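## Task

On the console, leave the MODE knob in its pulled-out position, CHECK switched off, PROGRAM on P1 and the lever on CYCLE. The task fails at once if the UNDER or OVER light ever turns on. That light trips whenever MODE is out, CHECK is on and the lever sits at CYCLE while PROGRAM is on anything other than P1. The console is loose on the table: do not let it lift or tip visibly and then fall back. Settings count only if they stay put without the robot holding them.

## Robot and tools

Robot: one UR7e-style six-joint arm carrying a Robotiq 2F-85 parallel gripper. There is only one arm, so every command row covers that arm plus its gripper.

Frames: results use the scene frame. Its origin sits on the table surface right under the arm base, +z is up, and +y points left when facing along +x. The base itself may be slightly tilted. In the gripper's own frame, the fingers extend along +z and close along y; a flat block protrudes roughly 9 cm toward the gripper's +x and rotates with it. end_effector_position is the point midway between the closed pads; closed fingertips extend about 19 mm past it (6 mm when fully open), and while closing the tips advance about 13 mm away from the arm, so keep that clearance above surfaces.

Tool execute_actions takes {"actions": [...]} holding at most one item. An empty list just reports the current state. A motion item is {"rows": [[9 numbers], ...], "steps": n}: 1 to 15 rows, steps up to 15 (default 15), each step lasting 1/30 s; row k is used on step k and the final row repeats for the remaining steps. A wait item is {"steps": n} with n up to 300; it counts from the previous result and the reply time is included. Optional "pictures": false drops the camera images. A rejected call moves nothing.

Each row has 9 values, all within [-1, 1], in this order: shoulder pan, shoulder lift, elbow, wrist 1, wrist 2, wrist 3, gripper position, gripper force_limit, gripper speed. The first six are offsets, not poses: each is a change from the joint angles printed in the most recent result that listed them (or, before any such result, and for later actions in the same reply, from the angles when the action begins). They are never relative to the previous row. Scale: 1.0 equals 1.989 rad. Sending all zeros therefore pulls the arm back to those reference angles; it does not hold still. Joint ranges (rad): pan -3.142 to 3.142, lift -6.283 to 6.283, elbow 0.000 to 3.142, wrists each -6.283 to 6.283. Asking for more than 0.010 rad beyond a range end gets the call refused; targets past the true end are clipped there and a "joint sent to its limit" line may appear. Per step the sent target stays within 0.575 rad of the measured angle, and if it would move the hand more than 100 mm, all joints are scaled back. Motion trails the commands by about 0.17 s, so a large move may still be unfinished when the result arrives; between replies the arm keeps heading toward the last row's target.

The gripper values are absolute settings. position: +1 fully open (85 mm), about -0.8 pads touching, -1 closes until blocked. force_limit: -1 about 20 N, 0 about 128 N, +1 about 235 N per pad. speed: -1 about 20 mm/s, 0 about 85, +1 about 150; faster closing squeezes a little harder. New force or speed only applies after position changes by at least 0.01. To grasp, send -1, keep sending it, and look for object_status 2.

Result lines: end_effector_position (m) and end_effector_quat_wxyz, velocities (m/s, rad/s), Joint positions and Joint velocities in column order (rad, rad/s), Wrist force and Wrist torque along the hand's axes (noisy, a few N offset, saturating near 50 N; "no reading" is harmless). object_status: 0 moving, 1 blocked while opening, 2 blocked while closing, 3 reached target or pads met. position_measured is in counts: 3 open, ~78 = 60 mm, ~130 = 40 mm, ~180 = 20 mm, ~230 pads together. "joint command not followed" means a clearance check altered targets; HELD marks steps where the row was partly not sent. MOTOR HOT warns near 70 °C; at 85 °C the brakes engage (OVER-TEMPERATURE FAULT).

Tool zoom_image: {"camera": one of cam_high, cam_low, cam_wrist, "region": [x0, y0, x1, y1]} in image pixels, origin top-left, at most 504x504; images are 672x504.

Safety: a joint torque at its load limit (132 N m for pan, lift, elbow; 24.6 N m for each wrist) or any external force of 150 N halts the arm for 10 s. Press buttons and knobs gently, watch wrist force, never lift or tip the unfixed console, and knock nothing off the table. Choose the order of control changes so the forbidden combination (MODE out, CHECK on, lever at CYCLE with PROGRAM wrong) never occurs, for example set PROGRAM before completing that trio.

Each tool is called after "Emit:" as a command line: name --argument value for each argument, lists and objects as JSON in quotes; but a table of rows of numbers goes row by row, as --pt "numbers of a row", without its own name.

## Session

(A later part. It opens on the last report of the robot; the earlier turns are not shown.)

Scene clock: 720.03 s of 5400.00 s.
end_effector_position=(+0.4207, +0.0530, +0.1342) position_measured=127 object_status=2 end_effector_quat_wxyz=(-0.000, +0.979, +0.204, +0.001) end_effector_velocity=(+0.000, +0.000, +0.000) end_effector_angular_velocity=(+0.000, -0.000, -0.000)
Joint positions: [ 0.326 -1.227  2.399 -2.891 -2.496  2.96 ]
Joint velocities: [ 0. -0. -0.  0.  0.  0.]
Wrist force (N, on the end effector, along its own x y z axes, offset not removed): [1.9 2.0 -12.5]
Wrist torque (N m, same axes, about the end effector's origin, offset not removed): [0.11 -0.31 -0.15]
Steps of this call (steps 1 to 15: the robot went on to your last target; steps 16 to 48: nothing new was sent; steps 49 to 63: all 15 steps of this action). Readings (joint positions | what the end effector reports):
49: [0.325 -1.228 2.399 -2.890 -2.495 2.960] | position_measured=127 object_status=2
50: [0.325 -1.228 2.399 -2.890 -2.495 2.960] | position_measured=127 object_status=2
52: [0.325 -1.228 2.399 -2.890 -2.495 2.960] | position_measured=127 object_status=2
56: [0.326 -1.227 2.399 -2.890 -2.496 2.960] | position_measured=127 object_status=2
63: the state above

Now firm and turn.

Emit:
execute_actions --actions '[{"rows": [[0,0,0,0,0,0,-0.98,-0.6,-0.3]], "steps": 15}]' --pictures false

Emit:
execute_actions --actions '[{"rows": [[0,0,0,0,0,-0.12,-0.98,-0.6,-0.3]], "steps": 15}]' --pictures false

Scene clock: 724.63 s of 5400.00 s.
end_effector_position=(+0.4207, +0.0530, +0.1342) position_measured=132 object_status=2 end_effector_quat_wxyz=(-0.000, +0.979, +0.204, +0.001) end_effector_velocity=(+0.000, +0.000, +0.000) end_effector_angular_velocity=(+0.000, -0.000, +0.002)
Joint positions: [ 0.326 -1.227  2.399 -2.891 -2.496  2.96 ]
Joint velocities: [ 0.001 -0.     0.     0.    -0.    -0.001]
Wrist force (N, on the end effector, along its own x y z axes, offset not removed): [-2.5 8.0 -32.4]
Wrist torque (N m, same axes, about the end effector's origin, offset not removed): [0.26 0.04 -0.13]
Steps of this call (steps 1 to 15: the robot went on to your last target; steps 16 to 90: nothing new was sent; then 1.10 s passed at rest; steps 91 to 105: all 15 steps of this action). Readings (joint positions | what the end effector reports):
91: [0.326 -1.227 2.399 -2.891 -2.496 2.960] | position_measured=127 object_status=0
92: [0.326 -1.227 2.399 -2.891 -2.496 2.960] | position_measured=128 object_status=0
94: [0.326 -1.227 2.399 -2.891 -2.496 2.960] | position_measured=132 object_status=0
98: [0.326 -1.227 2.399 -2.891 -2.496 2.960] | position_measured=132 object_status=0
105: the state above

Scene clock: 725.13 s of 5400.00 s.
end_effector_position=(+0.4207, +0.0530, +0.1342) position_measured=133 object_status=2 end_effector_quat_wxyz=(-0.000, +0.949, +0.316, +0.001) end_effector_velocity=(+0.000, +0.000, +0.000) end_effector_angular_velocity=(-0.000, -0.000, +0.058)
Joint positions: [ 0.326 -1.227  2.399 -2.891 -2.496  2.728]
Joint velocities: [ 0.001 -0.    -0.     0.    -0.    -0.057]
Wrist force (N, on the end effector, along its own x y z axes, offset not removed): [-11.2 4.3 -50.0]
Wrist torque (N m, same axes, about the end effector's origin, offset not removed): [0.05 -0.39 -0.08]
Steps of this call (steps 1 to 15: all 15 steps of this action). Readings (joint positions | what the end effector reports):
1: [0.326 -1.227 2.399 -2.891 -2.496 2.959] | position_measured=132 object_status=2
2: [0.326 -1.227 2.399 -2.891 -2.496 2.950] | position_measured=132 object_status=2
4: [0.326 -1.227 2.399 -2.891 -2.496 2.885] | position_measured=132 object_status=2
8: [0.326 -1.227 2.399 -2.891 -2.496 2.773] | position_measured=132 object_status=2
15: the state above

Better. Continue.

Emit:
execute_actions --actions '[{"rows": [[0,0,0,0,0,-0.12,-0.98,-0.6,-0.3]], "steps": 15}]' --pictures false

Scene clock: 726.87 s of 5400.00 s.
end_effector_position=(+0.4209, +0.0528, +0.1342) position_measured=146 object_status=0 end_effector_quat_wxyz=(+0.000, +0.906, +0.423, +0.001) end_effector_velocity=(-0.000, +0.001, +0.000) end_effector_angular_velocity=(+0.002, +0.001, +0.057)
Joint positions: [ 0.326 -1.227  2.399 -2.891 -2.496  2.496]
Joint velocities: [-0.    -0.    -0.     0.001  0.003 -0.057]
Wrist force (N, on the end effector, along its own x y z axes, offset not removed): [-27.8 41.3 -50.0]
Wrist torque (N m, same axes, about the end effector's origin, offset not removed): [-0.82 -0.34 -0.16]
Steps of this call (steps 1 to 15: the robot went on to your last target; steps 16 to 37: nothing new was sent; steps 38 to 52: all 15 steps of this action). Readings (joint positions | what the end effector reports):
38: [0.326 -1.227 2.399 -2.891 -2.496 2.720] | position_measured=133 object_status=2
39: [0.326 -1.227 2.399 -2.891 -2.496 2.711] | position_measured=133 object_status=2
41: [0.326 -1.227 2.399 -2.891 -2.496 2.647] | position_measured=133 object_status=2
45: [0.326 -1.227 2.399 -2.891 -2.496 2.539] | position_measured=138 object_status=0
52: the state above

Emit:
execute_actions --actions '[{"rows": [[0,0,0,0,0,0,0.5,-0.6,1]], "steps": 15}]'

Scene clock: 729.13 s of 5400.00 s.
end_effector_position=(+0.4207, +0.0529, +0.1342) position_measured=66 object_status=0 end_effector_quat_wxyz=(-0.000, +0.906, +0.424, +0.001) end_effector_velocity=(+0.002, -0.001, +0.000) end_effector_angular_velocity=(+0.000, -0.002, -0.004)
Joint positions: [ 0.326 -1.227  2.399 -2.891 -2.496  2.496]
Joint velocities: [-0.    -0.001 -0.002 -0.001 -0.     0.   ]
Wrist force (N, on the end effector, along its own x y z axes, offset not removed): [-0.2 3.4 3.3]
Wrist torque (N m, same axes, about the end effector's origin, offset not removed): [0.49 0.03 0.15]
Steps of this call (steps 1 to 15: the robot went on to your last target; steps 16 to 53: nothing new was sent; steps 54 to 68: all 15 steps of this action). Readings (joint positions | what the end effector reports):
54: [0.326 -1.227 2.399 -2.891 -2.496 2.489] | position_measured=146 object_status=0
55: [0.326 -1.227 2.399 -2.890 -2.495 2.490] | position_measured=145 object_status=0
57: [0.326 -1.227 2.400 -2.890 -2.494 2.493] | position_measured=126 object_status=0
61: [0.326 -1.227 2.400 -2.890 -2.496 2.495] | position_measured=78 object_status=0
68: the state above
camera_calibration (this result's frames):
cam_wrist: T_world_to_cam=[[0.765782, -0.641991, -0.0377458, -0.279873], [-0.617236, -0.750195, 0.237121, 0.305448], [-0.180546, -0.158285, -0.970747, 0.362793], [0, 0, 0, 1]] pos_world=[0.468356, 0.106895, 0.269188]

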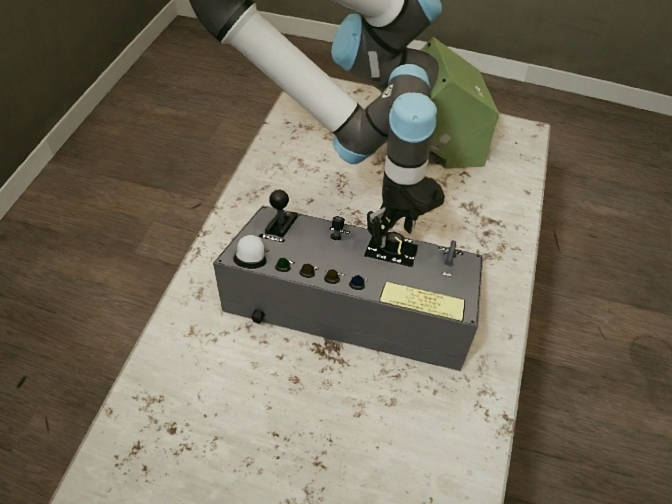

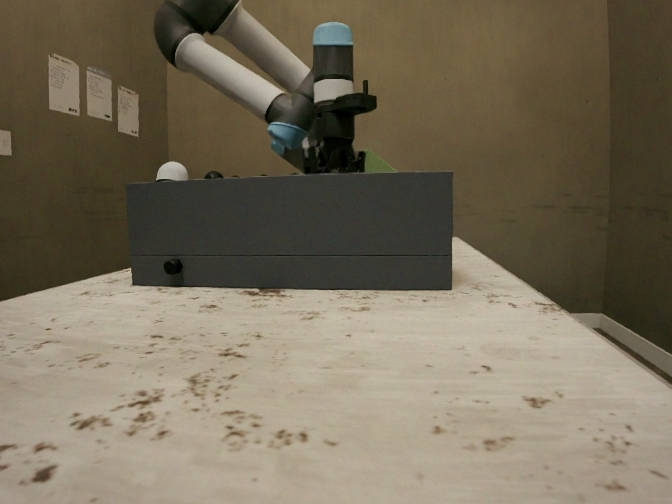

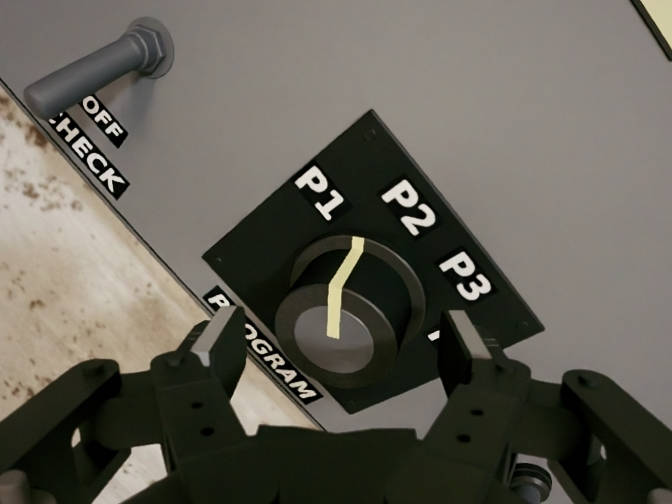

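Emit:
execute_actions --actions '[{"steps": 15}]'

Scene clock: 731.87 s of 5400.00 s.
end_effector_position=(+0.4209, +0.0528, +0.1342) position_measured=66 object_status=3 end_effector_quat_wxyz=(+0.000, +0.906, +0.423, +0.001) end_effector_velocity=(-0.000, +0.000, -0.000) end_effector_angular_velocity=(-0.000, +0.001, +0.001)
Joint positions: [ 0.326 -1.227  2.399 -2.891 -2.496  2.496]
Joint velocities: [-0.     0.001 -0.     0.     0.     0.   ]
Wrist force (N, on the end effector, along its own x y z axes, offset not removed): [0.6 2.9 1.0]
Wrist torque (N m, same axes, about the end effector's origin, offset not removed): [0.55 -0.02 0.23]
Steps of this call (steps 1 to 15: the robot went on to your last target; steps 16 to 82: nothing new was sent). Readings (joint positions | what the end effector reports):
1: [0.326 -1.227 2.399 -2.891 -2.496 2.496] | position_measured=66 object_status=0
2: [0.326 -1.227 2.399 -2.891 -2.496 2.496] | position_measured=66 object_status=0
4: [0.326 -1.227 2.399 -2.891 -2.496 2.496] | position_measured=66 object_status=0
8: [0.326 -1.227 2.399 -2.891 -2.496 2.496] | position_measured=66 object_status=3
82: the state above
The arm was judged still, so your last target was given up. Only a new action makes it travel on or press farther. Fingers that are still opening or closing keep moving.
camera_calibration (this result's frames):
cam_wrist: T_world_to_cam=[[0.765536, -0.642292, -0.0376193, -0.279896], [-0.617578, -0.749959, 0.236978, 0.305623], [-0.180422, -0.158182, -0.970786, 0.362808], [0, 0, 0, 1]] pos_world=[0.468476, 0.10682, 0.269254]

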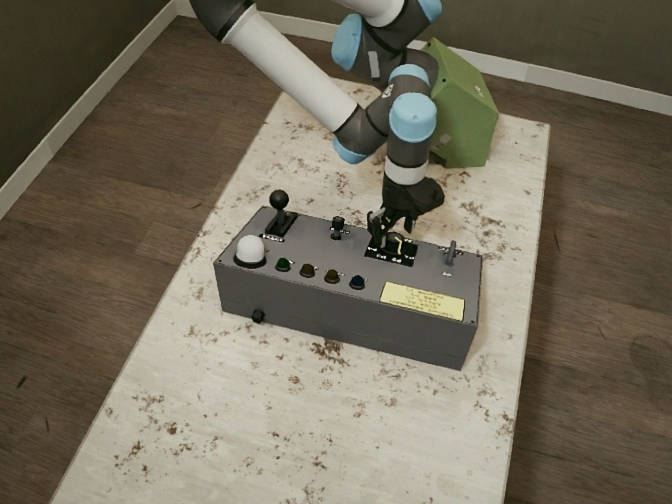

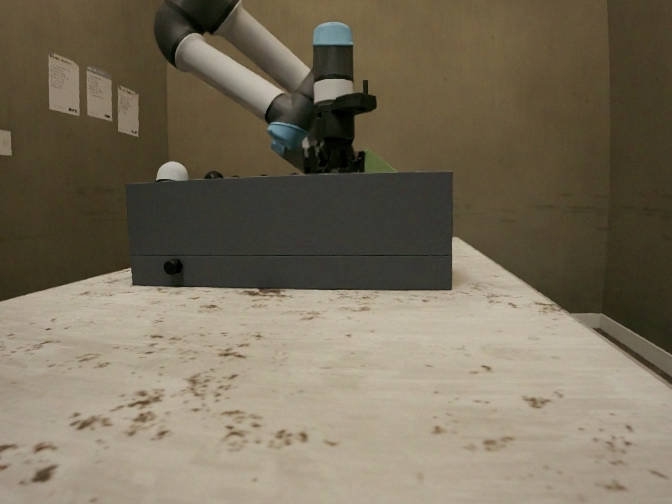

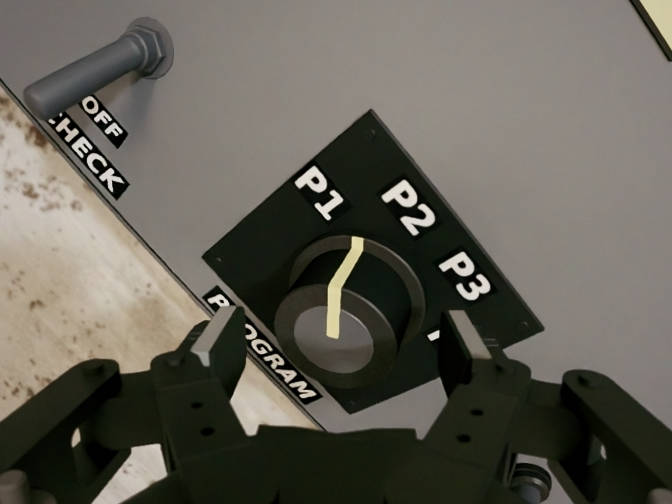

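Emit:
execute_actions --actions '[{"rows": [[0.0004,0.0025,-0.0055,0.0036,-0.0001,0,0.5,-1,-0.3]], "steps": 15}]' --pictures false

Emit:
execute_actions --actions '[{"rows": [[0,0,0,0,0,0,-1,-1,-0.3]], "steps": 15}]' --pictures false

Emit:
execute_actions --actions '[{"steps": 20}]' --pictures false

Scene clock: 740.73 s of 5400.00 s.
end_effector_position=(+0.4245, +0.0543, +0.1342) position_measured=66 object_status=3 end_effector_quat_wxyz=(+0.000, +0.906, +0.424, +0.001) end_effector_velocity=(+0.001, +0.000, +0.000) end_effector_angular_velocity=(+0.000, -0.000, +0.001)
Joint positions: [ 0.327 -1.223  2.388 -2.884 -2.496  2.496]
Joint velocities: [ 0.001  0.001 -0.002  0.001  0.    -0.   ]
Wrist force (N, on the end effector, along its own x y z axes, offset not removed): [-0.2 0.6 1.3]
Wrist torque (N m, same axes, about the end effector's origin, offset not removed): [-0.02 0.12 -0.01]
Steps of this call (steps 1 to 90: nothing new was sent; then 5.37 s passed at rest; steps 91 to 105: all 15 steps of this action). Readings (joint positions | what the end effector reports):
91: [0.326 -1.227 2.399 -2.891 -2.496 2.496] | position_measured=66 object_status=3
92: [0.326 -1.227 2.397 -2.890 -2.496 2.496] | position_measured=66 object_status=3
94: [0.326 -1.225 2.393 -2.888 -2.496 2.496] | position_measured=66 object_status=3
98: [0.326 -1.223 2.390 -2.885 -2.496 2.496] | position_measured=66 object_status=3
105: the state above

Scene clock: 741.23 s of 5400.00 s.
end_effector_position=(+0.4245, +0.0544, +0.1343) position_measured=135 object_status=0 end_effector_quat_wxyz=(-0.000, +0.906, +0.424, +0.001) end_effector_velocity=(+0.000, +0.000, +0.001) end_effector_angular_velocity=(+0.001, -0.001, +0.001)
Joint positions: [ 0.327 -1.223  2.388 -2.884 -2.496  2.496]
Joint velocities: [ 0.001 -0.    -0.     0.     0.     0.   ]
Wrist force (N, on the end effector, along its own x y z axes, offset not removed): [-1.4 -23.4 -46.0]
Wrist torque (N m, same axes, about the end effector's origin, offset not removed): [1.80 0.32 -0.09]
Steps of this call (steps 1 to 15: all 15 steps of this action). Readings (joint positions | what the end effector reports):
1: [0.327 -1.223 2.388 -2.884 -2.496 2.496] | position_measured=66 object_status=0
2: [0.327 -1.223 2.388 -2.884 -2.496 2.496] | position_measured=67 object_status=0
4: [0.327 -1.223 2.388 -2.884 -2.496 2.496] | position_measured=75 object_status=0
8: [0.327 -1.223 2.388 -2.884 -2.496 2.496] | position_measured=97 object_status=0
15: the state above

Scene clock: 741.90 s of 5400.00 s.
end_effector_position=(+0.4246, +0.0543, +0.1342) position_measured=135 object_status=2 end_effector_quat_wxyz=(+0.000, +0.906, +0.424, +0.001) end_effector_velocity=(-0.000, +0.000, -0.000) end_effector_angular_velocity=(-0.000, +0.001, +0.001)
Joint positions: [ 0.327 -1.223  2.388 -2.884 -2.496  2.496]
Joint velocities: [-0.     0.     0.001  0.    -0.    -0.001]
Wrist force (N, on the end effector, along its own x y z axes, offset not removed): [1.9 -27.7 -49.6]
Wrist torque (N m, same axes, about the end effector's origin, offset not removed): [1.80 0.17 -0.16]
Steps of this call (steps 1 to 15: the robot went on to your last target; steps 16 to 20: nothing new was sent). Readings (joint positions | what the end effector reports):
1: [0.327 -1.223 2.388 -2.884 -2.496 2.496] | position_measured=135 object_status=0
2: [0.327 -1.223 2.388 -2.884 -2.496 2.496] | position_measured=135 object_status=0
4: [0.327 -1.223 2.388 -2.884 -2.496 2.496] | position_measured=135 object_status=0
8: [0.327 -1.223 2.388 -2.884 -2.496 2.496] | position_measured=135 object_status=2
20: the state above
The arm was judged still, so your last target was given up. Only a new action makes it travel on or press farther. Fingers that are still opening or closing keep moving.

Emit:
execute_actions --actions '[{"rows": [[0,0,0,0,0,0,0.5,-1,0.5]], "steps": 15}]' --pictures false

Emit:
execute_actions --actions '[{"rows": [[-0.0003,-0.0017,0.0038,-0.0025,0.0001,0,0.5,-1,-0.3]], "steps": 15}]' --pictures false

Emit:
execute_actions --actions '[{"rows": [[0,0,0,0,0,0,-1,-1,-0.3]], "steps": 15}]' --pictures false

Emit:
execute_actions --actions '[{"steps": 20}]'

Scene clock: 746.30 s of 5400.00 s.
end_effector_position=(+0.4245, +0.0542, +0.1341) position_measured=66 object_status=0 end_effector_quat_wxyz=(+0.000, +0.906, +0.424, +0.001) end_effector_velocity=(+0.000, +0.000, +0.001) end_effector_angular_velocity=(+0.001, -0.002, +0.001)
Joint positions: [ 0.326 -1.223  2.388 -2.884 -2.496  2.496]
Joint velocities: [ 0.002 -0.001  0.    -0.     0.    -0.001]
Wrist force (N, on the end effector, along its own x y z axes, offset not removed): [-1.1 2.3 1.9]
Wrist torque (N m, same axes, about the end effector's origin, offset not removed): [0.47 0.31 0.05]
Steps of this call (steps 1 to 90: nothing new was sent; then 0.90 s passed at rest; steps 91 to 105: all 15 steps of this action). Readings (joint positions | what the end effector reports):
91: [0.327 -1.223 2.388 -2.884 -2.496 2.496] | position_measured=135 object_status=0
92: [0.326 -1.223 2.388 -2.884 -2.497 2.496] | position_measured=134 object_status=0
94: [0.326 -1.223 2.388 -2.884 -2.497 2.496] | position_measured=120 object_status=0
98: [0.326 -1.223 2.388 -2.884 -2.497 2.496] | position_measured=81 object_status=0
105: the state above

Scene clock: 746.80 s of 5400.00 s.
end_effector_position=(+0.4220, +0.0532, +0.1341) position_measured=66 object_status=3 end_effector_quat_wxyz=(-0.000, +0.906, +0.423, +0.001) end_effector_velocity=(-0.000, -0.000, -0.000) end_effector_angular_velocity=(-0.000, +0.000, -0.001)
Joint positions: [ 0.326 -1.226  2.396 -2.889 -2.496  2.496]
Joint velocities: [-0.    -0.001  0.001 -0.001 -0.     0.   ]
Wrist force (N, on the end effector, along its own x y z axes, offset not removed): [1.7 0.2 3.6]
Wrist torque (N m, same axes, about the end effector's origin, offset not removed): [0.04 -0.18 0.03]
Steps of this call (steps 1 to 15: all 15 steps of this action). Readings (joint positions | what the end effector reports):
1: [0.326 -1.223 2.389 -2.884 -2.496 2.496] | position_measured=66 object_status=0
2: [0.326 -1.223 2.390 -2.885 -2.496 2.496] | position_measured=66 object_status=0
4: [0.326 -1.224 2.392 -2.887 -2.496 2.496] | position_measured=66 object_status=0
8: [0.326 -1.225 2.395 -2.888 -2.496 2.496] | position_measured=66 object_status=3
15: the state above

Scene clock: 747.30 s of 5400.00 s.
end_effector_position=(+0.4220, +0.0532, +0.1342) position_measured=136 object_status=0 end_effector_quat_wxyz=(-0.000, +0.906, +0.423, +0.001) end_effector_velocity=(+0.000, -0.000, +0.000) end_effector_angular_velocity=(+0.000, -0.001, -0.001)
Joint positions: [ 0.326 -1.226  2.396 -2.889 -2.496  2.496]
Joint velocities: [ 0.001 -0.001 -0.    -0.    -0.     0.   ]
Wrist force (N, on the end effector, along its own x y z axes, offset not removed): [-5.6 7.3 -26.1]
Wrist torque (N m, same axes, about the end effector's origin, offset not removed): [0.73 -0.18 -0.29]
Steps of this call (steps 1 to 15: all 15 steps of this action). Readings (joint positions | what the end effector reports):
1: [0.326 -1.226 2.396 -2.889 -2.496 2.496] | position_measured=66 object_status=0
2: [0.326 -1.226 2.396 -2.889 -2.496 2.496] | position_measured=67 object_status=0
4: [0.326 -1.226 2.396 -2.889 -2.496 2.496] | position_measured=75 object_status=0
8: [0.326 -1.226 2.396 -2.889 -2.496 2.496] | position_measured=97 object_status=0
15: the state above

Scene clock: 747.97 s of 5400.00 s.
end_effector_position=(+0.4220, +0.0532, +0.1342) position_measured=136 object_status=2 end_effector_quat_wxyz=(-0.000, +0.906, +0.423, +0.001) end_effector_velocity=(-0.000, -0.000, -0.000) end_effector_angular_velocity=(-0.001, +0.000, -0.001)
Joint positions: [ 0.326 -1.226  2.396 -2.889 -2.496  2.496]
Joint velocities: [-0.     0.    -0.     0.    -0.     0.001]
Wrist force (N, on the end effector, along its own x y z axes, offset not removed): [-8.5 5.6 -24.9]
Wrist torque (N m, same axes, about the end effector's origin, offset not removed): [0.63 0.18 -0.13]
Steps of this call (steps 1 to 15: the robot went on to your last target; steps 16 to 20: nothing new was sent). Readings (joint positions | what the end effector reports):
1: [0.326 -1.226 2.396 -2.889 -2.496 2.496] | position_measured=136 object_status=0
2: [0.326 -1.226 2.396 -2.889 -2.496 2.496] | position_measured=136 object_status=0
4: [0.326 -1.226 2.396 -2.889 -2.496 2.496] | position_measured=136 object_status=0
8: [0.326 -1.226 2.396 -2.889 -2.496 2.496] | position_measured=136 object_status=2
20: the state above
The arm was judged still, so your last target was given up. Only a new action makes it travel on or press farther. Fingers that are still opening or closing keep moving.
camera_calibration (this result's frames):
cam_wrist: T_world_to_cam=[[0.765637, -0.642164, -0.0377494, -0.280556], [-0.617413, -0.750063, 0.237078, 0.306563], [-0.180557, -0.158208, -0.970757, 0.363039], [0, 0, 0, 1]] pos_world=[0.469629, 0.107215, 0.269153]

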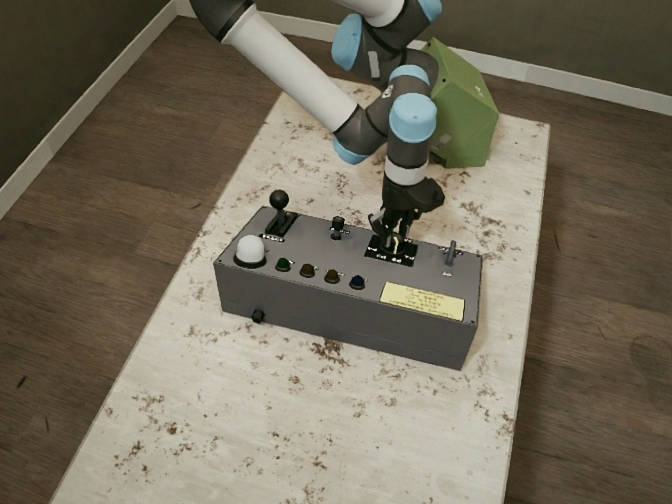

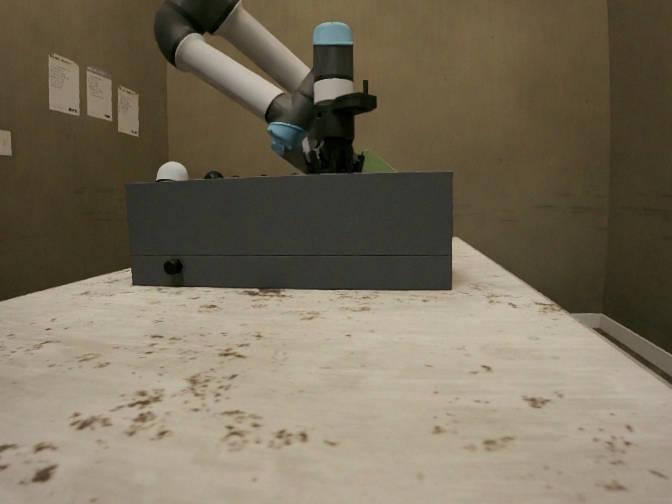

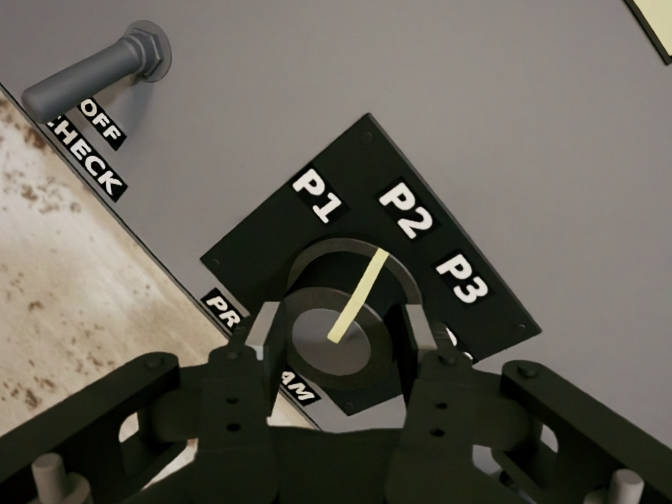

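Emit:
execute_actions --actions '[{"rows": [[0,0,0,0,0,0,0.5,-1,0.5]], "steps": 12}]' --pictures false

Emit:
execute_actions --actions '[{"rows": [[0,0,0,0,0,0.233,0.5,-1,-0.3]], "steps": 15}]' --pictures false

Emit:
execute_actions --actions '[{"steps": 10}]' --pictures false

Emit:
execute_actions --actions '[{"rows": [[0,0,0,0,0,0,-1,-1,-0.3]], "steps": 15}]' --pictures false

Emit:
execute_actions --actions '[{"steps": 20}]' --pictures false

Scene clock: 753.97 s of 5400.00 s.
end_effector_position=(+0.4220, +0.0533, +0.1341) position_measured=67 object_status=0 end_effector_quat_wxyz=(-0.000, +0.906, +0.424, +0.001) end_effector_velocity=(-0.000, +0.000, -0.000) end_effector_angular_velocity=(+0.000, +0.000, -0.000)
Joint positions: [ 0.326 -1.226  2.396 -2.889 -2.496  2.496]
Joint velocities: [ 0.  0. -0.  0.  0.  0.]
Wrist force (N, on the end effector, along its own x y z axes, offset not removed): [2.8 -0.6 2.6]
Wrist torque (N m, same axes, about the end effector's origin, offset not removed): [-0.31 -0.43 -0.05]
Steps of this call (steps 1 to 90: nothing new was sent; then 2.60 s passed at rest; steps 91 to 102: all 12 steps of this action). Readings (joint positions | what the end effector reports):
91: [0.326 -1.226 2.396 -2.889 -2.496 2.496] | position_measured=136 object_status=0
92: [0.326 -1.226 2.396 -2.889 -2.496 2.496] | position_measured=135 object_status=0
94: [0.326 -1.226 2.396 -2.889 -2.496 2.496] | position_measured=121 object_status=0
98: [0.326 -1.226 2.396 -2.889 -2.496 2.496] | position_measured=82 object_status=0
102: the state above

Scene clock: 754.47 s of 5400.00 s.
end_effector_position=(+0.4220, +0.0533, +0.1341) position_measured=66 object_status=3 end_effector_quat_wxyz=(-0.000, +0.977, +0.214, +0.001) end_effector_velocity=(-0.000, +0.000, +0.000) end_effector_angular_velocity=(+0.000, -0.000, -0.169)
Joint positions: [ 0.326 -1.226  2.396 -2.889 -2.496  2.939]
Joint velocities: [ 0.    -0.     0.    -0.    -0.     0.169]
Wrist force (N, on the end effector, along its own x y z axes, offset not removed): [0.9 -1.2 0.7]
Wrist torque (N m, same axes, about the end effector's origin, offset not removed): [-0.27 -0.13 0.04]
Steps of this call (steps 1 to 15: all 15 steps of this action). Readings (joint positions | what the end effector reports):
1: [0.326 -1.226 2.396 -2.889 -2.496 2.497] | position_measured=67 object_status=0
2: [0.326 -1.226 2.396 -2.889 -2.496 2.506] | position_measured=67 object_status=0
4: [0.326 -1.226 2.396 -2.889 -2.496 2.575] | position_measured=66 object_status=0
8: [0.326 -1.226 2.396 -2.889 -2.496 2.809] | position_measured=66 object_status=3
15: the state above

Scene clock: 754.80 s of 5400.00 s.
end_effector_position=(+0.4220, +0.0533, +0.1341) position_measured=66 object_status=3 end_effector_quat_wxyz=(-0.000, +0.979, +0.205, +0.001) end_effector_velocity=(-0.000, -0.000, +0.000) end_effector_angular_velocity=(+0.000, -0.000, -0.011)
Joint positions: [ 0.326 -1.226  2.396 -2.889 -2.496  2.958]
Joint velocities: [ 0.    -0.     0.    -0.    -0.     0.011]
Wrist force (N, on the end effector, along its own x y z axes, offset not removed): [1.1 2.7 -0.8]
Wrist torque (N m, same axes, about the end effector's origin, offset not removed): [0.13 -0.11 -0.01]
Steps of this call (steps 1 to 10: the robot went on to your last target). Readings (joint positions | what the end effector reports):
1: [0.326 -1.226 2.396 -2.889 -2.496 2.944] | position_measured=66 object_status=3
2: [0.326 -1.226 2.396 -2.889 -2.496 2.948] | position_measured=66 object_status=3
4: [0.326 -1.226 2.396 -2.889 -2.496 2.953] | position_measured=66 object_status=3
8: [0.326 -1.226 2.396 -2.889 -2.496 2.957] | position_measured=66 object_status=3
10: the state above

Scene clock: 755.30 s of 5400.00 s.
end_effector_position=(+0.4219, +0.0533, +0.1341) position_measured=127 object_status=0 end_effector_quat_wxyz=(-0.000, +0.979, +0.205, +0.001) end_effector_velocity=(-0.000, +0.000, -0.001) end_effector_angular_velocity=(+0.000, +0.001, +0.002)
Joint positions: [ 0.326 -1.226  2.396 -2.889 -2.496  2.958]
Joint velocities: [-0.001  0.001  0.     0.     0.    -0.001]
Wrist force (N, on the end effector, along its own x y z axes, offset not removed): [-1.0 -6.6 -14.9]
Wrist torque (N m, same axes, about the end effector's origin, offset not removed): [-0.22 0.08 0.03]
Steps of this call (steps 1 to 15: all 15 steps of this action). Readings (joint positions | what the end effector reports):
1: [0.326 -1.226 2.396 -2.889 -2.496 2.958] | position_measured=66 object_status=0
2: [0.326 -1.226 2.396 -2.889 -2.496 2.958] | position_measured=67 object_status=0
4: [0.326 -1.226 2.396 -2.889 -2.496 2.958] | position_measured=75 object_status=0
8: [0.326 -1.226 2.396 -2.889 -2.496 2.958] | position_measured=97 object_status=0
15: the state above

Scene clock: 755.97 s of 5400.00 s.
end_effector_position=(+0.4220, +0.0533, +0.1341) position_measured=127 object_status=2 end_effector_quat_wxyz=(-0.000, +0.979, +0.205, +0.001) end_effector_velocity=(-0.000, +0.000, -0.000) end_effector_angular_velocity=(+0.000, +0.000, +0.001)
Joint positions: [ 0.326 -1.226  2.396 -2.889 -2.496  2.958]
Joint velocities: [ 0.     0.001 -0.     0.     0.     0.001]
Wrist force (N, on the end effector, along its own x y z axes, offset not removed): [1.3 -4.6 -10.7]
Wrist torque (N m, same axes, about the end effector's origin, offset not removed): [0.36 -0.32 0.01]
Steps of this call (steps 1 to 15: the robot went on to your last target; steps 16 to 20: nothing new was sent). Readings (joint positions | what the end effector reports):
1: [0.326 -1.226 2.396 -2.889 -2.496 2.958] | position_measured=127 object_status=0
2: [0.326 -1.226 2.396 -2.889 -2.496 2.958] | position_measured=127 object_status=0
4: [0.326 -1.226 2.396 -2.889 -2.496 2.958] | position_measured=127 object_status=2
8: [0.326 -1.226 2.396 -2.889 -2.496 2.958] | position_measured=127 object_status=2
20: the state above
The arm was judged still, so your last target was given up. Only a new action makes it travel on or press farther. Fingers that are still opening or closing keep moving.

Emit:
execute_actions --actions '[{"rows": [[0,0,0,0,0,0,-0.98,-0.6,-0.3]], "steps": 12}]' --pictures false

Emit:
execute_actions --actions '[{"rows": [[0,0,0,0,0,-0.12,-0.98,-0.6,-0.3]], "steps": 15}]' --pictures false

Emit:
execute_actions --actions '[{"rows": [[0,0,0,0,0,-0.12,-0.98,-0.6,-0.3]], "steps": 15}]' --pictures false

Scene clock: 759.87 s of 5400.00 s.
end_effector_position=(+0.4220, +0.0532, +0.1341) position_measured=131 object_status=2 end_effector_quat_wxyz=(-0.000, +0.979, +0.205, +0.001) end_effector_velocity=(-0.000, +0.000, +0.000) end_effector_angular_velocity=(+0.000, +0.000, +0.001)
Joint positions: [ 0.326 -1.226  2.396 -2.889 -2.496  2.958]
Joint velocities: [ 0.    -0.     0.    -0.     0.    -0.001]
Wrist force (N, on the end effector, along its own x y z axes, offset not removed): [0.4 -2.3 -30.2]
Wrist torque (N m, same axes, about the end effector's origin, offset not removed): [0.38 -0.65 0.10]
Steps of this call (steps 1 to 90: nothing new was sent; then 0.50 s passed at rest; steps 91 to 102: all 12 steps of this action). Readings (joint positions | what the end effector reports):
91: [0.326 -1.226 2.396 -2.889 -2.496 2.958] | position_measured=127 object_status=0
92: [0.326 -1.226 2.396 -2.889 -2.496 2.958] | position_measured=128 object_status=0
94: [0.326 -1.226 2.396 -2.889 -2.496 2.958] | position_measured=131 object_status=0
98: [0.326 -1.226 2.396 -2.889 -2.496 2.958] | position_measured=131 object_status=0
102: the state above

Scene clock: 760.37 s of 5400.00 s.
end_effector_position=(+0.4220, +0.0533, +0.1342) position_measured=133 object_status=2 end_effector_quat_wxyz=(-0.000, +0.949, +0.317, +0.001) end_effector_velocity=(-0.000, +0.000, +0.000) end_effector_angular_velocity=(+0.000, -0.001, +0.060)
Joint positions: [ 0.326 -1.226  2.396 -2.889 -2.496  2.726]
Joint velocities: [ 0.001 -0.     0.     0.     0.    -0.06 ]
Wrist force (N, on the end effector, along its own x y z axes, offset not removed): [0.9 -10.3 -50.0]
Wrist torque (N m, same axes, about the end effector's origin, offset not removed): [0.67 0.09 0.12]
Steps of this call (steps 1 to 15: all 15 steps of this action). Readings (joint positions | what the end effector reports):
1: [0.326 -1.226 2.396 -2.889 -2.496 2.957] | position_measured=131 object_status=2
2: [0.326 -1.226 2.396 -2.889 -2.496 2.948] | position_measured=131 object_status=2
4: [0.326 -1.226 2.396 -2.889 -2.496 2.883] | position_measured=131 object_status=2
8: [0.326 -1.226 2.396 -2.889 -2.496 2.772] | position_measured=132 object_status=2
15: the state above

Scene clock: 760.87 s of 5400.00 s.
end_effector_position=(+0.4221, +0.0531, +0.1343) position_measured=145 object_status=0 end_effector_quat_wxyz=(+0.000, +0.906, +0.424, +0.001) end_effector_velocity=(+0.000, +0.000, +0.000) end_effector_angular_velocity=(+0.002, +0.000, +0.058)
Joint positions: [ 0.326 -1.226  2.396 -2.889 -2.496  2.494]
Joint velocities: [-0.    -0.001 -0.    -0.     0.002 -0.059]
Wrist force (N, on the end effector, along its own x y z axes, offset not removed): [-26.1 12.8 -50.0]
Wrist torque (N m, same axes, about the end effector's origin, offset not removed): [0.35 -0.54 -0.56]
Steps of this call (steps 1 to 15: all 15 steps of this action). Readings (joint positions | what the end effector reports):
1: [0.326 -1.226 2.396 -2.889 -2.496 2.724] | position_measured=133 object_status=2
2: [0.326 -1.226 2.396 -2.889 -2.496 2.714] | position_measured=133 object_status=2
4: [0.326 -1.226 2.396 -2.889 -2.496 2.648] | position_measured=133 object_status=2
8: [0.326 -1.226 2.396 -2.889 -2.497 2.538] | position_measured=141 object_status=0
15: the state above

Emit:
execute_actions --actions '[{"rows": [[0,0,0,0,0,-0.1,-0.98,-0.6,-0.3]], "steps": 15}]'

Scene clock: 763.10 s of 5400.00 s.
end_effector_position=(+0.4221, +0.0531, +0.1342) position_measured=147 object_status=2 end_effector_quat_wxyz=(+0.000, +0.860, +0.510, +0.001) end_effector_velocity=(+0.000, -0.001, -0.000) end_effector_angular_velocity=(-0.001, -0.000, +0.043)
Joint positions: [ 0.326 -1.226  2.396 -2.889 -2.496  2.301]
Joint velocities: [-0.001 -0.001 -0.     0.    -0.001 -0.044]
Wrist force (N, on the end effector, along its own x y z axes, offset not removed): [4.3 38.7 -50.0]
Wrist torque (N m, same axes, about the end effector's origin, offset not removed): [-0.47 -0.40 -0.13]
Steps of this call (steps 1 to 15: the robot went on to your last target; steps 16 to 52: nothing new was sent; steps 53 to 67: all 15 steps of this action). Readings (joint positions | what the end effector reports):
53: [0.326 -1.226 2.396 -2.889 -2.496 2.487] | position_measured=145 object_status=2
54: [0.326 -1.226 2.396 -2.889 -2.496 2.478] | position_measured=145 object_status=2
56: [0.326 -1.226 2.396 -2.889 -2.496 2.420] | position_measured=145 object_status=2
60: [0.326 -1.226 2.396 -2.889 -2.496 2.335] | position_measured=147 object_status=2
67: the state above
camera_calibration (this result's frames):
cam_wrist: T_world_to_cam=[[0.875499, -0.481797, -0.0370539, -0.335682], [-0.460631, -0.855286, 0.237286, 0.245943], [-0.146015, -0.190676, -0.970733, 0.35025], [0, 0, 0, 1]] pos_world=[0.45832, 0.115405, 0.269202]

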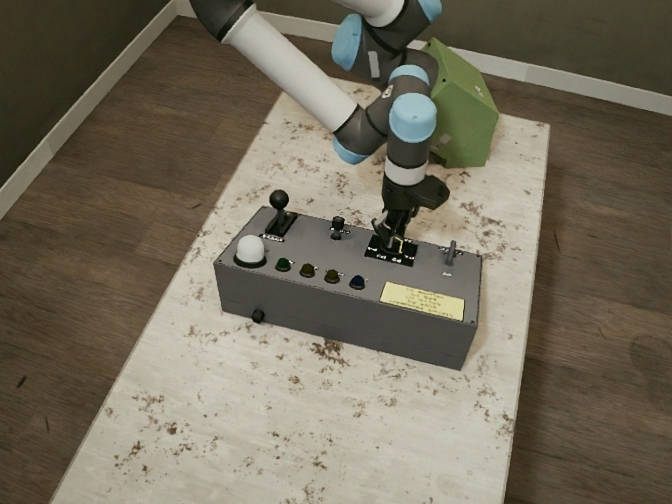

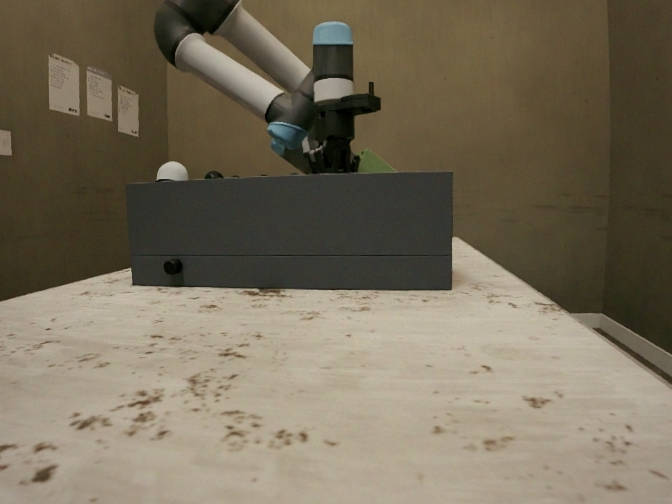

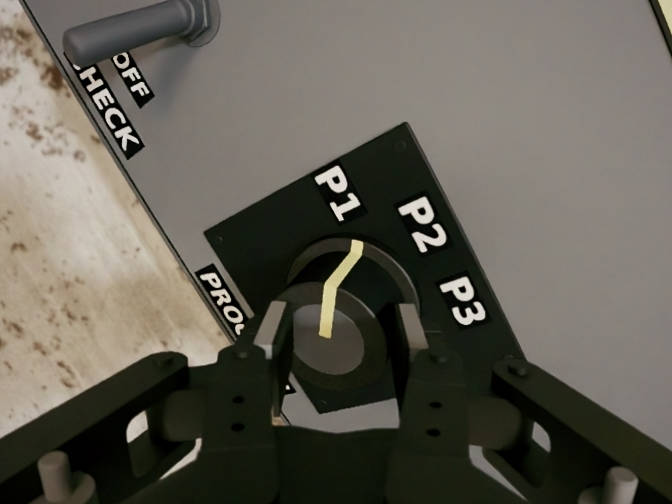

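The pointer follows. A bit more, then release.

Emit:
execute_actions --actions '[{"rows": [[0,0,0,0,0,-0.06,-0.98,-0.6,-0.3]], "steps": 12}]' --pictures false

Emit:
execute_actions --actions '[{"rows": [[0,0,0,0,0,0,1,-0.6,1]], "steps": 15}]'

Scene clock: 765.87 s of 5400.00 s.
end_effector_position=(+0.4222, +0.0530, +0.1344) position_measured=157 object_status=0 end_effector_quat_wxyz=(+0.000, +0.830, +0.557, +0.001) end_effector_velocity=(-0.000, +0.000, -0.000) end_effector_angular_velocity=(+0.001, +0.000, +0.056)
Joint positions: [ 0.326 -1.226  2.396 -2.89  -2.496  2.188]
Joint velocities: [ 0.     0.    -0.     0.     0.001 -0.055]
Wrist force (N, on the end effector, along its own x y z axes, offset not removed): [-0.9 50.0 -50.0]
Wrist torque (N m, same axes, about the end effector's origin, offset not removed): [-1.59 0.09 -0.25]
Steps of this call (steps 1 to 15: the robot went on to your last target; steps 16 to 71: nothing new was sent; steps 72 to 83: all 12 steps of this action). Readings (joint positions | what the end effector reports):
72: [0.326 -1.226 2.396 -2.889 -2.496 2.295] | position_measured=147 object_status=2
73: [0.326 -1.226 2.396 -2.889 -2.496 2.286] | position_measured=147 object_status=2
75: [0.326 -1.226 2.396 -2.889 -2.496 2.246] | position_measured=148 object_status=0
79: [0.326 -1.226 2.396 -2.890 -2.497 2.202] | position_measured=156 object_status=0
83: the state above

Scene clock: 766.37 s of 5400.00 s.
end_effector_position=(+0.4221, +0.0531, +0.1342) position_measured=8 object_status=0 end_effector_quat_wxyz=(+0.000, +0.830, +0.557, +0.001) end_effector_velocity=(+0.001, -0.000, +0.000) end_effector_angular_velocity=(+0.000, -0.001, -0.003)
Joint positions: [ 0.326 -1.226  2.396 -2.889 -2.496  2.188]
Joint velocities: [-0.    -0.    -0.002 -0.001  0.     0.   ]
Wrist force (N, on the end effector, along its own x y z axes, offset not removed): [3.3 -1.5 1.5]
Wrist torque (N m, same axes, about the end effector's origin, offset not removed): [-0.12 -0.66 0.08]
Steps of this call (steps 1 to 15: all 15 steps of this action). Readings (joint positions | what the end effector reports):
1: [0.326 -1.226 2.396 -2.890 -2.496 2.186] | position_measured=157 object_status=0
2: [0.326 -1.226 2.396 -2.889 -2.496 2.186] | position_measured=157 object_status=0
4: [0.326 -1.226 2.396 -2.888 -2.495 2.187] | position_measured=138 object_status=0
8: [0.326 -1.226 2.396 -2.889 -2.496 2.187] | position_measured=87 object_status=0
15: the state above
camera_calibration (this result's frames):
cam_wrist: T_world_to_cam=[[0.924179, -0.380197, -0.036663, -0.36169], [-0.361489, -0.901609, 0.237544, 0.206442], [-0.123369, -0.20628, -0.970685, 0.341523], [0, 0, 0, 1]] pos_world=[0.451025, 0.119065, 0.269212]

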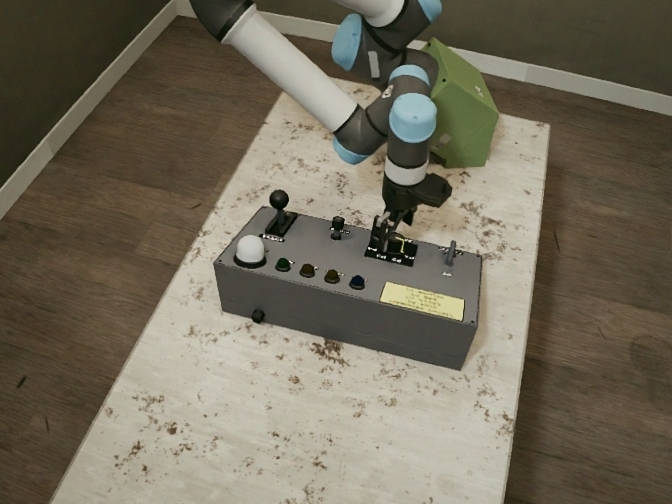

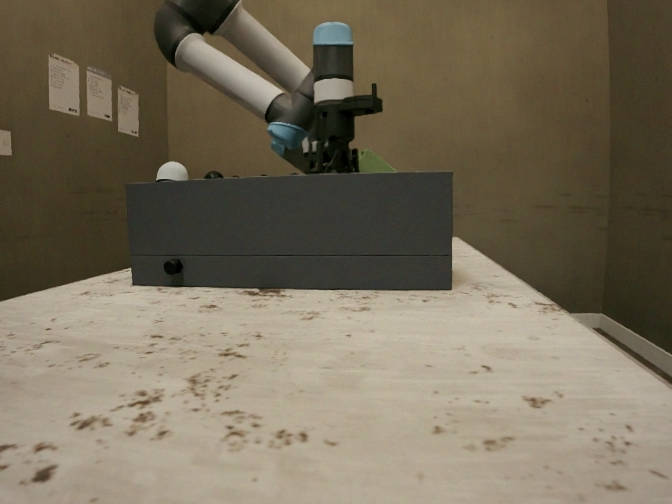

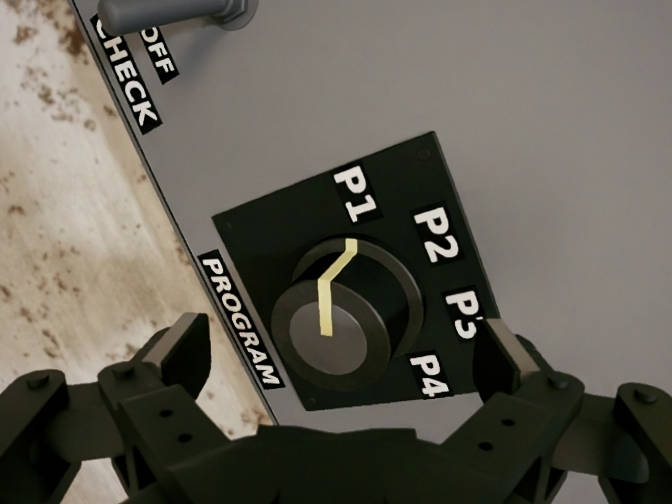

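Emit:
execute_actions --actions '[{"rows": [[0.0278,-0.0267,-0.0172,0.0813,-0.0008,0.0467,1,-0.6,1]], "steps": 15}]' --pictures false

Emit:
execute_actions --actions '[{"steps": 15}]' --pictures false

Scene clock: 770.03 s of 5400.00 s.
end_effector_position=(+0.4254, +0.0573, +0.1598) position_measured=3 object_status=3 end_effector_quat_wxyz=(-0.002, +0.831, +0.557, +0.002) end_effector_velocity=(-0.001, +0.001, +0.005) end_effector_angular_velocity=(-0.001, +0.003, +0.004)
Joint positions: [ 0.38  -1.278  2.362 -2.732 -2.498  2.279]
Joint velocities: [ 0.01  -0.01  -0.006  0.036 -0.     0.018]
Wrist force (N, on the end effector, along its own x y z axes, offset not removed): [2.8 -0.9 0.3]
Wrist torque (N m, same axes, about the end effector's origin, offset not removed): [-0.33 -0.34 0.00]
Steps of this call (steps 1 to 15: the robot went on to your last target; steps 16 to 90: nothing new was sent; then 0.17 s passed at rest; steps 91 to 105: all 15 steps of this action). Readings (joint positions | what the end effector reports):
91: [0.327 -1.227 2.395 -2.889 -2.497 2.189] | position_measured=3 object_status=3
92: [0.334 -1.234 2.390 -2.880 -2.497 2.197] | position_measured=3 object_status=3
94: [0.353 -1.252 2.378 -2.828 -2.497 2.230] | position_measured=3 object_status=3
98: [0.372 -1.271 2.367 -2.759 -2.498 2.265] | position_measured=3 object_status=3
105: the state above

Scene clock: 770.53 s of 5400.00 s.
end_effector_position=(+0.4253, +0.0574, +0.1604) position_measured=3 object_status=3 end_effector_quat_wxyz=(-0.002, +0.830, +0.557, +0.001) end_effector_velocity=(+0.000, +0.000, +0.000) end_effector_angular_velocity=(+0.000, -0.001, +0.000)
Joint positions: [ 0.381 -1.279  2.362 -2.728 -2.498  2.281]
Joint velocities: [ 0.001 -0.001 -0.     0.001  0.    -0.   ]
Wrist force (N, on the end effector, along its own x y z axes, offset not removed): [1.5 1.0 -0.8]
Wrist torque (N m, same axes, about the end effector's origin, offset not removed): [0.18 -0.29 0.08]
Steps of this call (steps 1 to 15: the robot went on to your last target). Readings (joint positions | what the end effector reports):
1: [0.380 -1.278 2.362 -2.731 -2.498 2.279] | position_measured=3 object_status=3
2: [0.380 -1.279 2.362 -2.730 -2.498 2.279] | position_measured=3 object_status=3
4: [0.381 -1.279 2.362 -2.729 -2.498 2.280] | position_measured=3 object_status=3
8: [0.381 -1.279 2.362 -2.728 -2.498 2.280] | position_measured=3 object_status=3
15: the state above
The arm was judged still, so your last target was given up. Only a new action makes it travel on or press farther. Fingers that are still opening or closing keep moving.

Deltas: [0.209,-0.386,-0.350,1.014,0.010,1.528]/1.989.

Emit:
execute_actions --actions '[{"rows": [[0.105,-0.194,-0.176,0.510,0.005,0.768,1,-0.6,1]], "steps": 15}]' --pictures false

Emit:
execute_actions --actions '[{"steps": 45}]'

Scene clock: 773.27 s of 5400.00 s.
end_effector_position=(+0.4846, -0.0285, +0.3380) position_measured=3 object_status=3 end_effector_quat_wxyz=(-0.013, +0.956, +0.291, +0.037) end_effector_velocity=(-0.209, -0.157, +0.097) end_effector_angular_velocity=(-0.238, +0.625, -1.474)
Joint positions: [ 0.57  -1.625  2.048 -1.942 -2.489  3.085]
Joint velocities: [ 0.176 -0.347 -0.307  1.952  0.009  2.621]
Wrist force (N, on the end effector, along its own x y z axes, offset not removed): [0.2 3.1 0.6]
Wrist torque (N m, same axes, about the end effector's origin, offset not removed): [0.43 -0.22 0.08]
Steps of this call (steps 1 to 67: nothing new was sent; steps 68 to 82: all 15 steps of this action). Readings (joint positions | what the end effector reports):
68: [0.382 -1.280 2.361 -2.727 -2.498 2.281] | position_measured=3 object_status=3
69: [0.390 -1.289 2.352 -2.718 -2.498 2.290] | position_measured=3 object_status=3
71: [0.420 -1.339 2.305 -2.654 -2.496 2.355] | position_measured=3 object_status=3
75: [0.480 -1.452 2.203 -2.462 -2.493 2.547] | position_measured=3 object_status=3
82: the state above

Scene clock: 774.77 s of 5400.00 s.
end_effector_position=(+0.4594, -0.0496, +0.3496) position_measured=3 object_status=3 end_effector_quat_wxyz=(-0.001, +1.000, +0.001, +0.001) end_effector_velocity=(-0.000, +0.000, -0.000) end_effector_angular_velocity=(+0.000, +0.000, +0.000)
Joint positions: [ 0.59  -1.665  2.012 -1.714 -2.488  3.808]
Joint velocities: [-0.  0.  0. -0.  0. -0.]
Wrist force (N, on the end effector, along its own x y z axes, offset not removed): [1.2 1.2 1.3]
Wrist torque (N m, same axes, about the end effector's origin, offset not removed): [0.06 -0.03 0.09]
Steps of this call (steps 1 to 45: the robot went on to your last target). Readings (joint positions | what the end effector reports):
1: [0.575 -1.635 2.039 -1.884 -2.489 3.175] | position_measured=3 object_status=3
2: [0.579 -1.642 2.032 -1.841 -2.489 3.265] | position_measured=3 object_status=3
4: [0.584 -1.652 2.023 -1.785 -2.488 3.447] | position_measured=3 object_status=3
8: [0.588 -1.661 2.015 -1.736 -2.488 3.691] | position_measured=3 object_status=3
45: the state above
The arm was judged still, so your last target was given up. Only a new action makes it travel on or press farther. Fingers that are still opening or closing keep moving.
camera_calibration (this result's frames):
cam_wrist: T_world_to_cam=[[0.000148303, -0.999216, -0.0395801, -0.0324994], [-0.971312, -0.00955636, 0.237615, 0.400638], [-0.237807, 0.0384094, -0.970553, 0.598654], [0, 0, 0, 1]] pos_world=[0.531513, -0.0516392, 0.484542]

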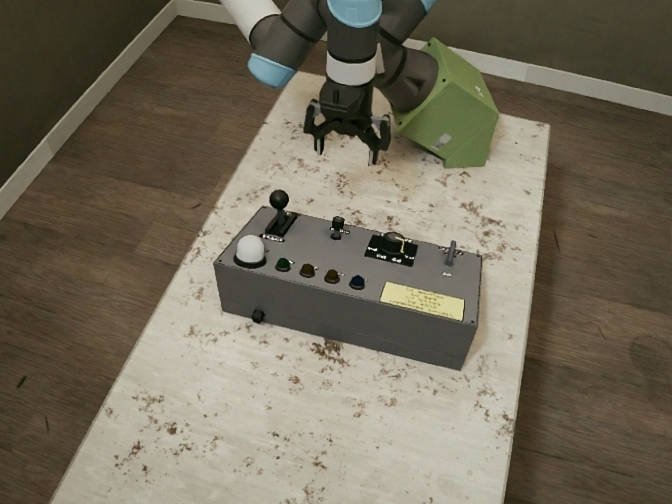

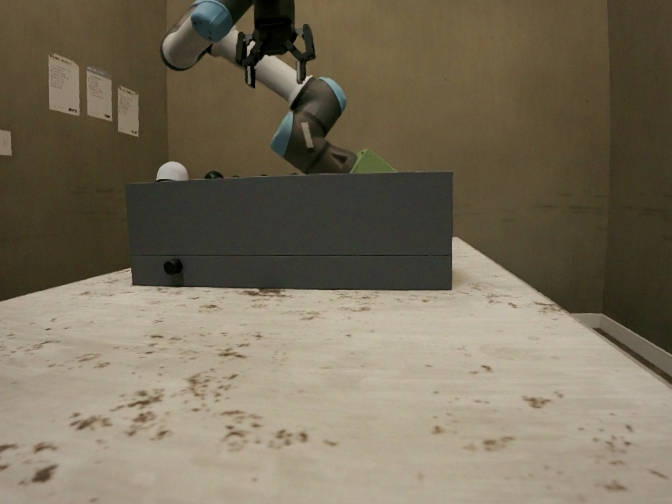

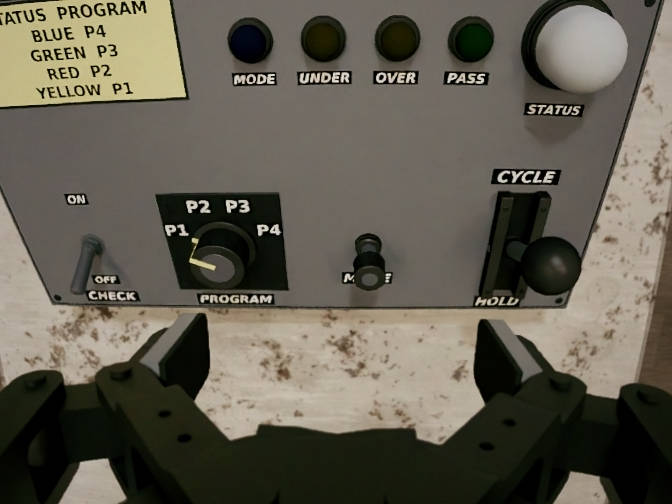

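Emit:
zoom_image --camera "cam_wrist" --region '[300, 200, 440, 305]'

Region (300, 200, 440, 305) of cam_wrist's 672x504 image, scaled by 3.600, with more detail than that image has; it fills the top 378 rows of this view, and the rest is white.

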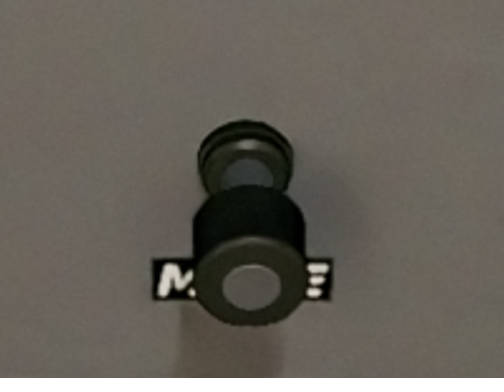

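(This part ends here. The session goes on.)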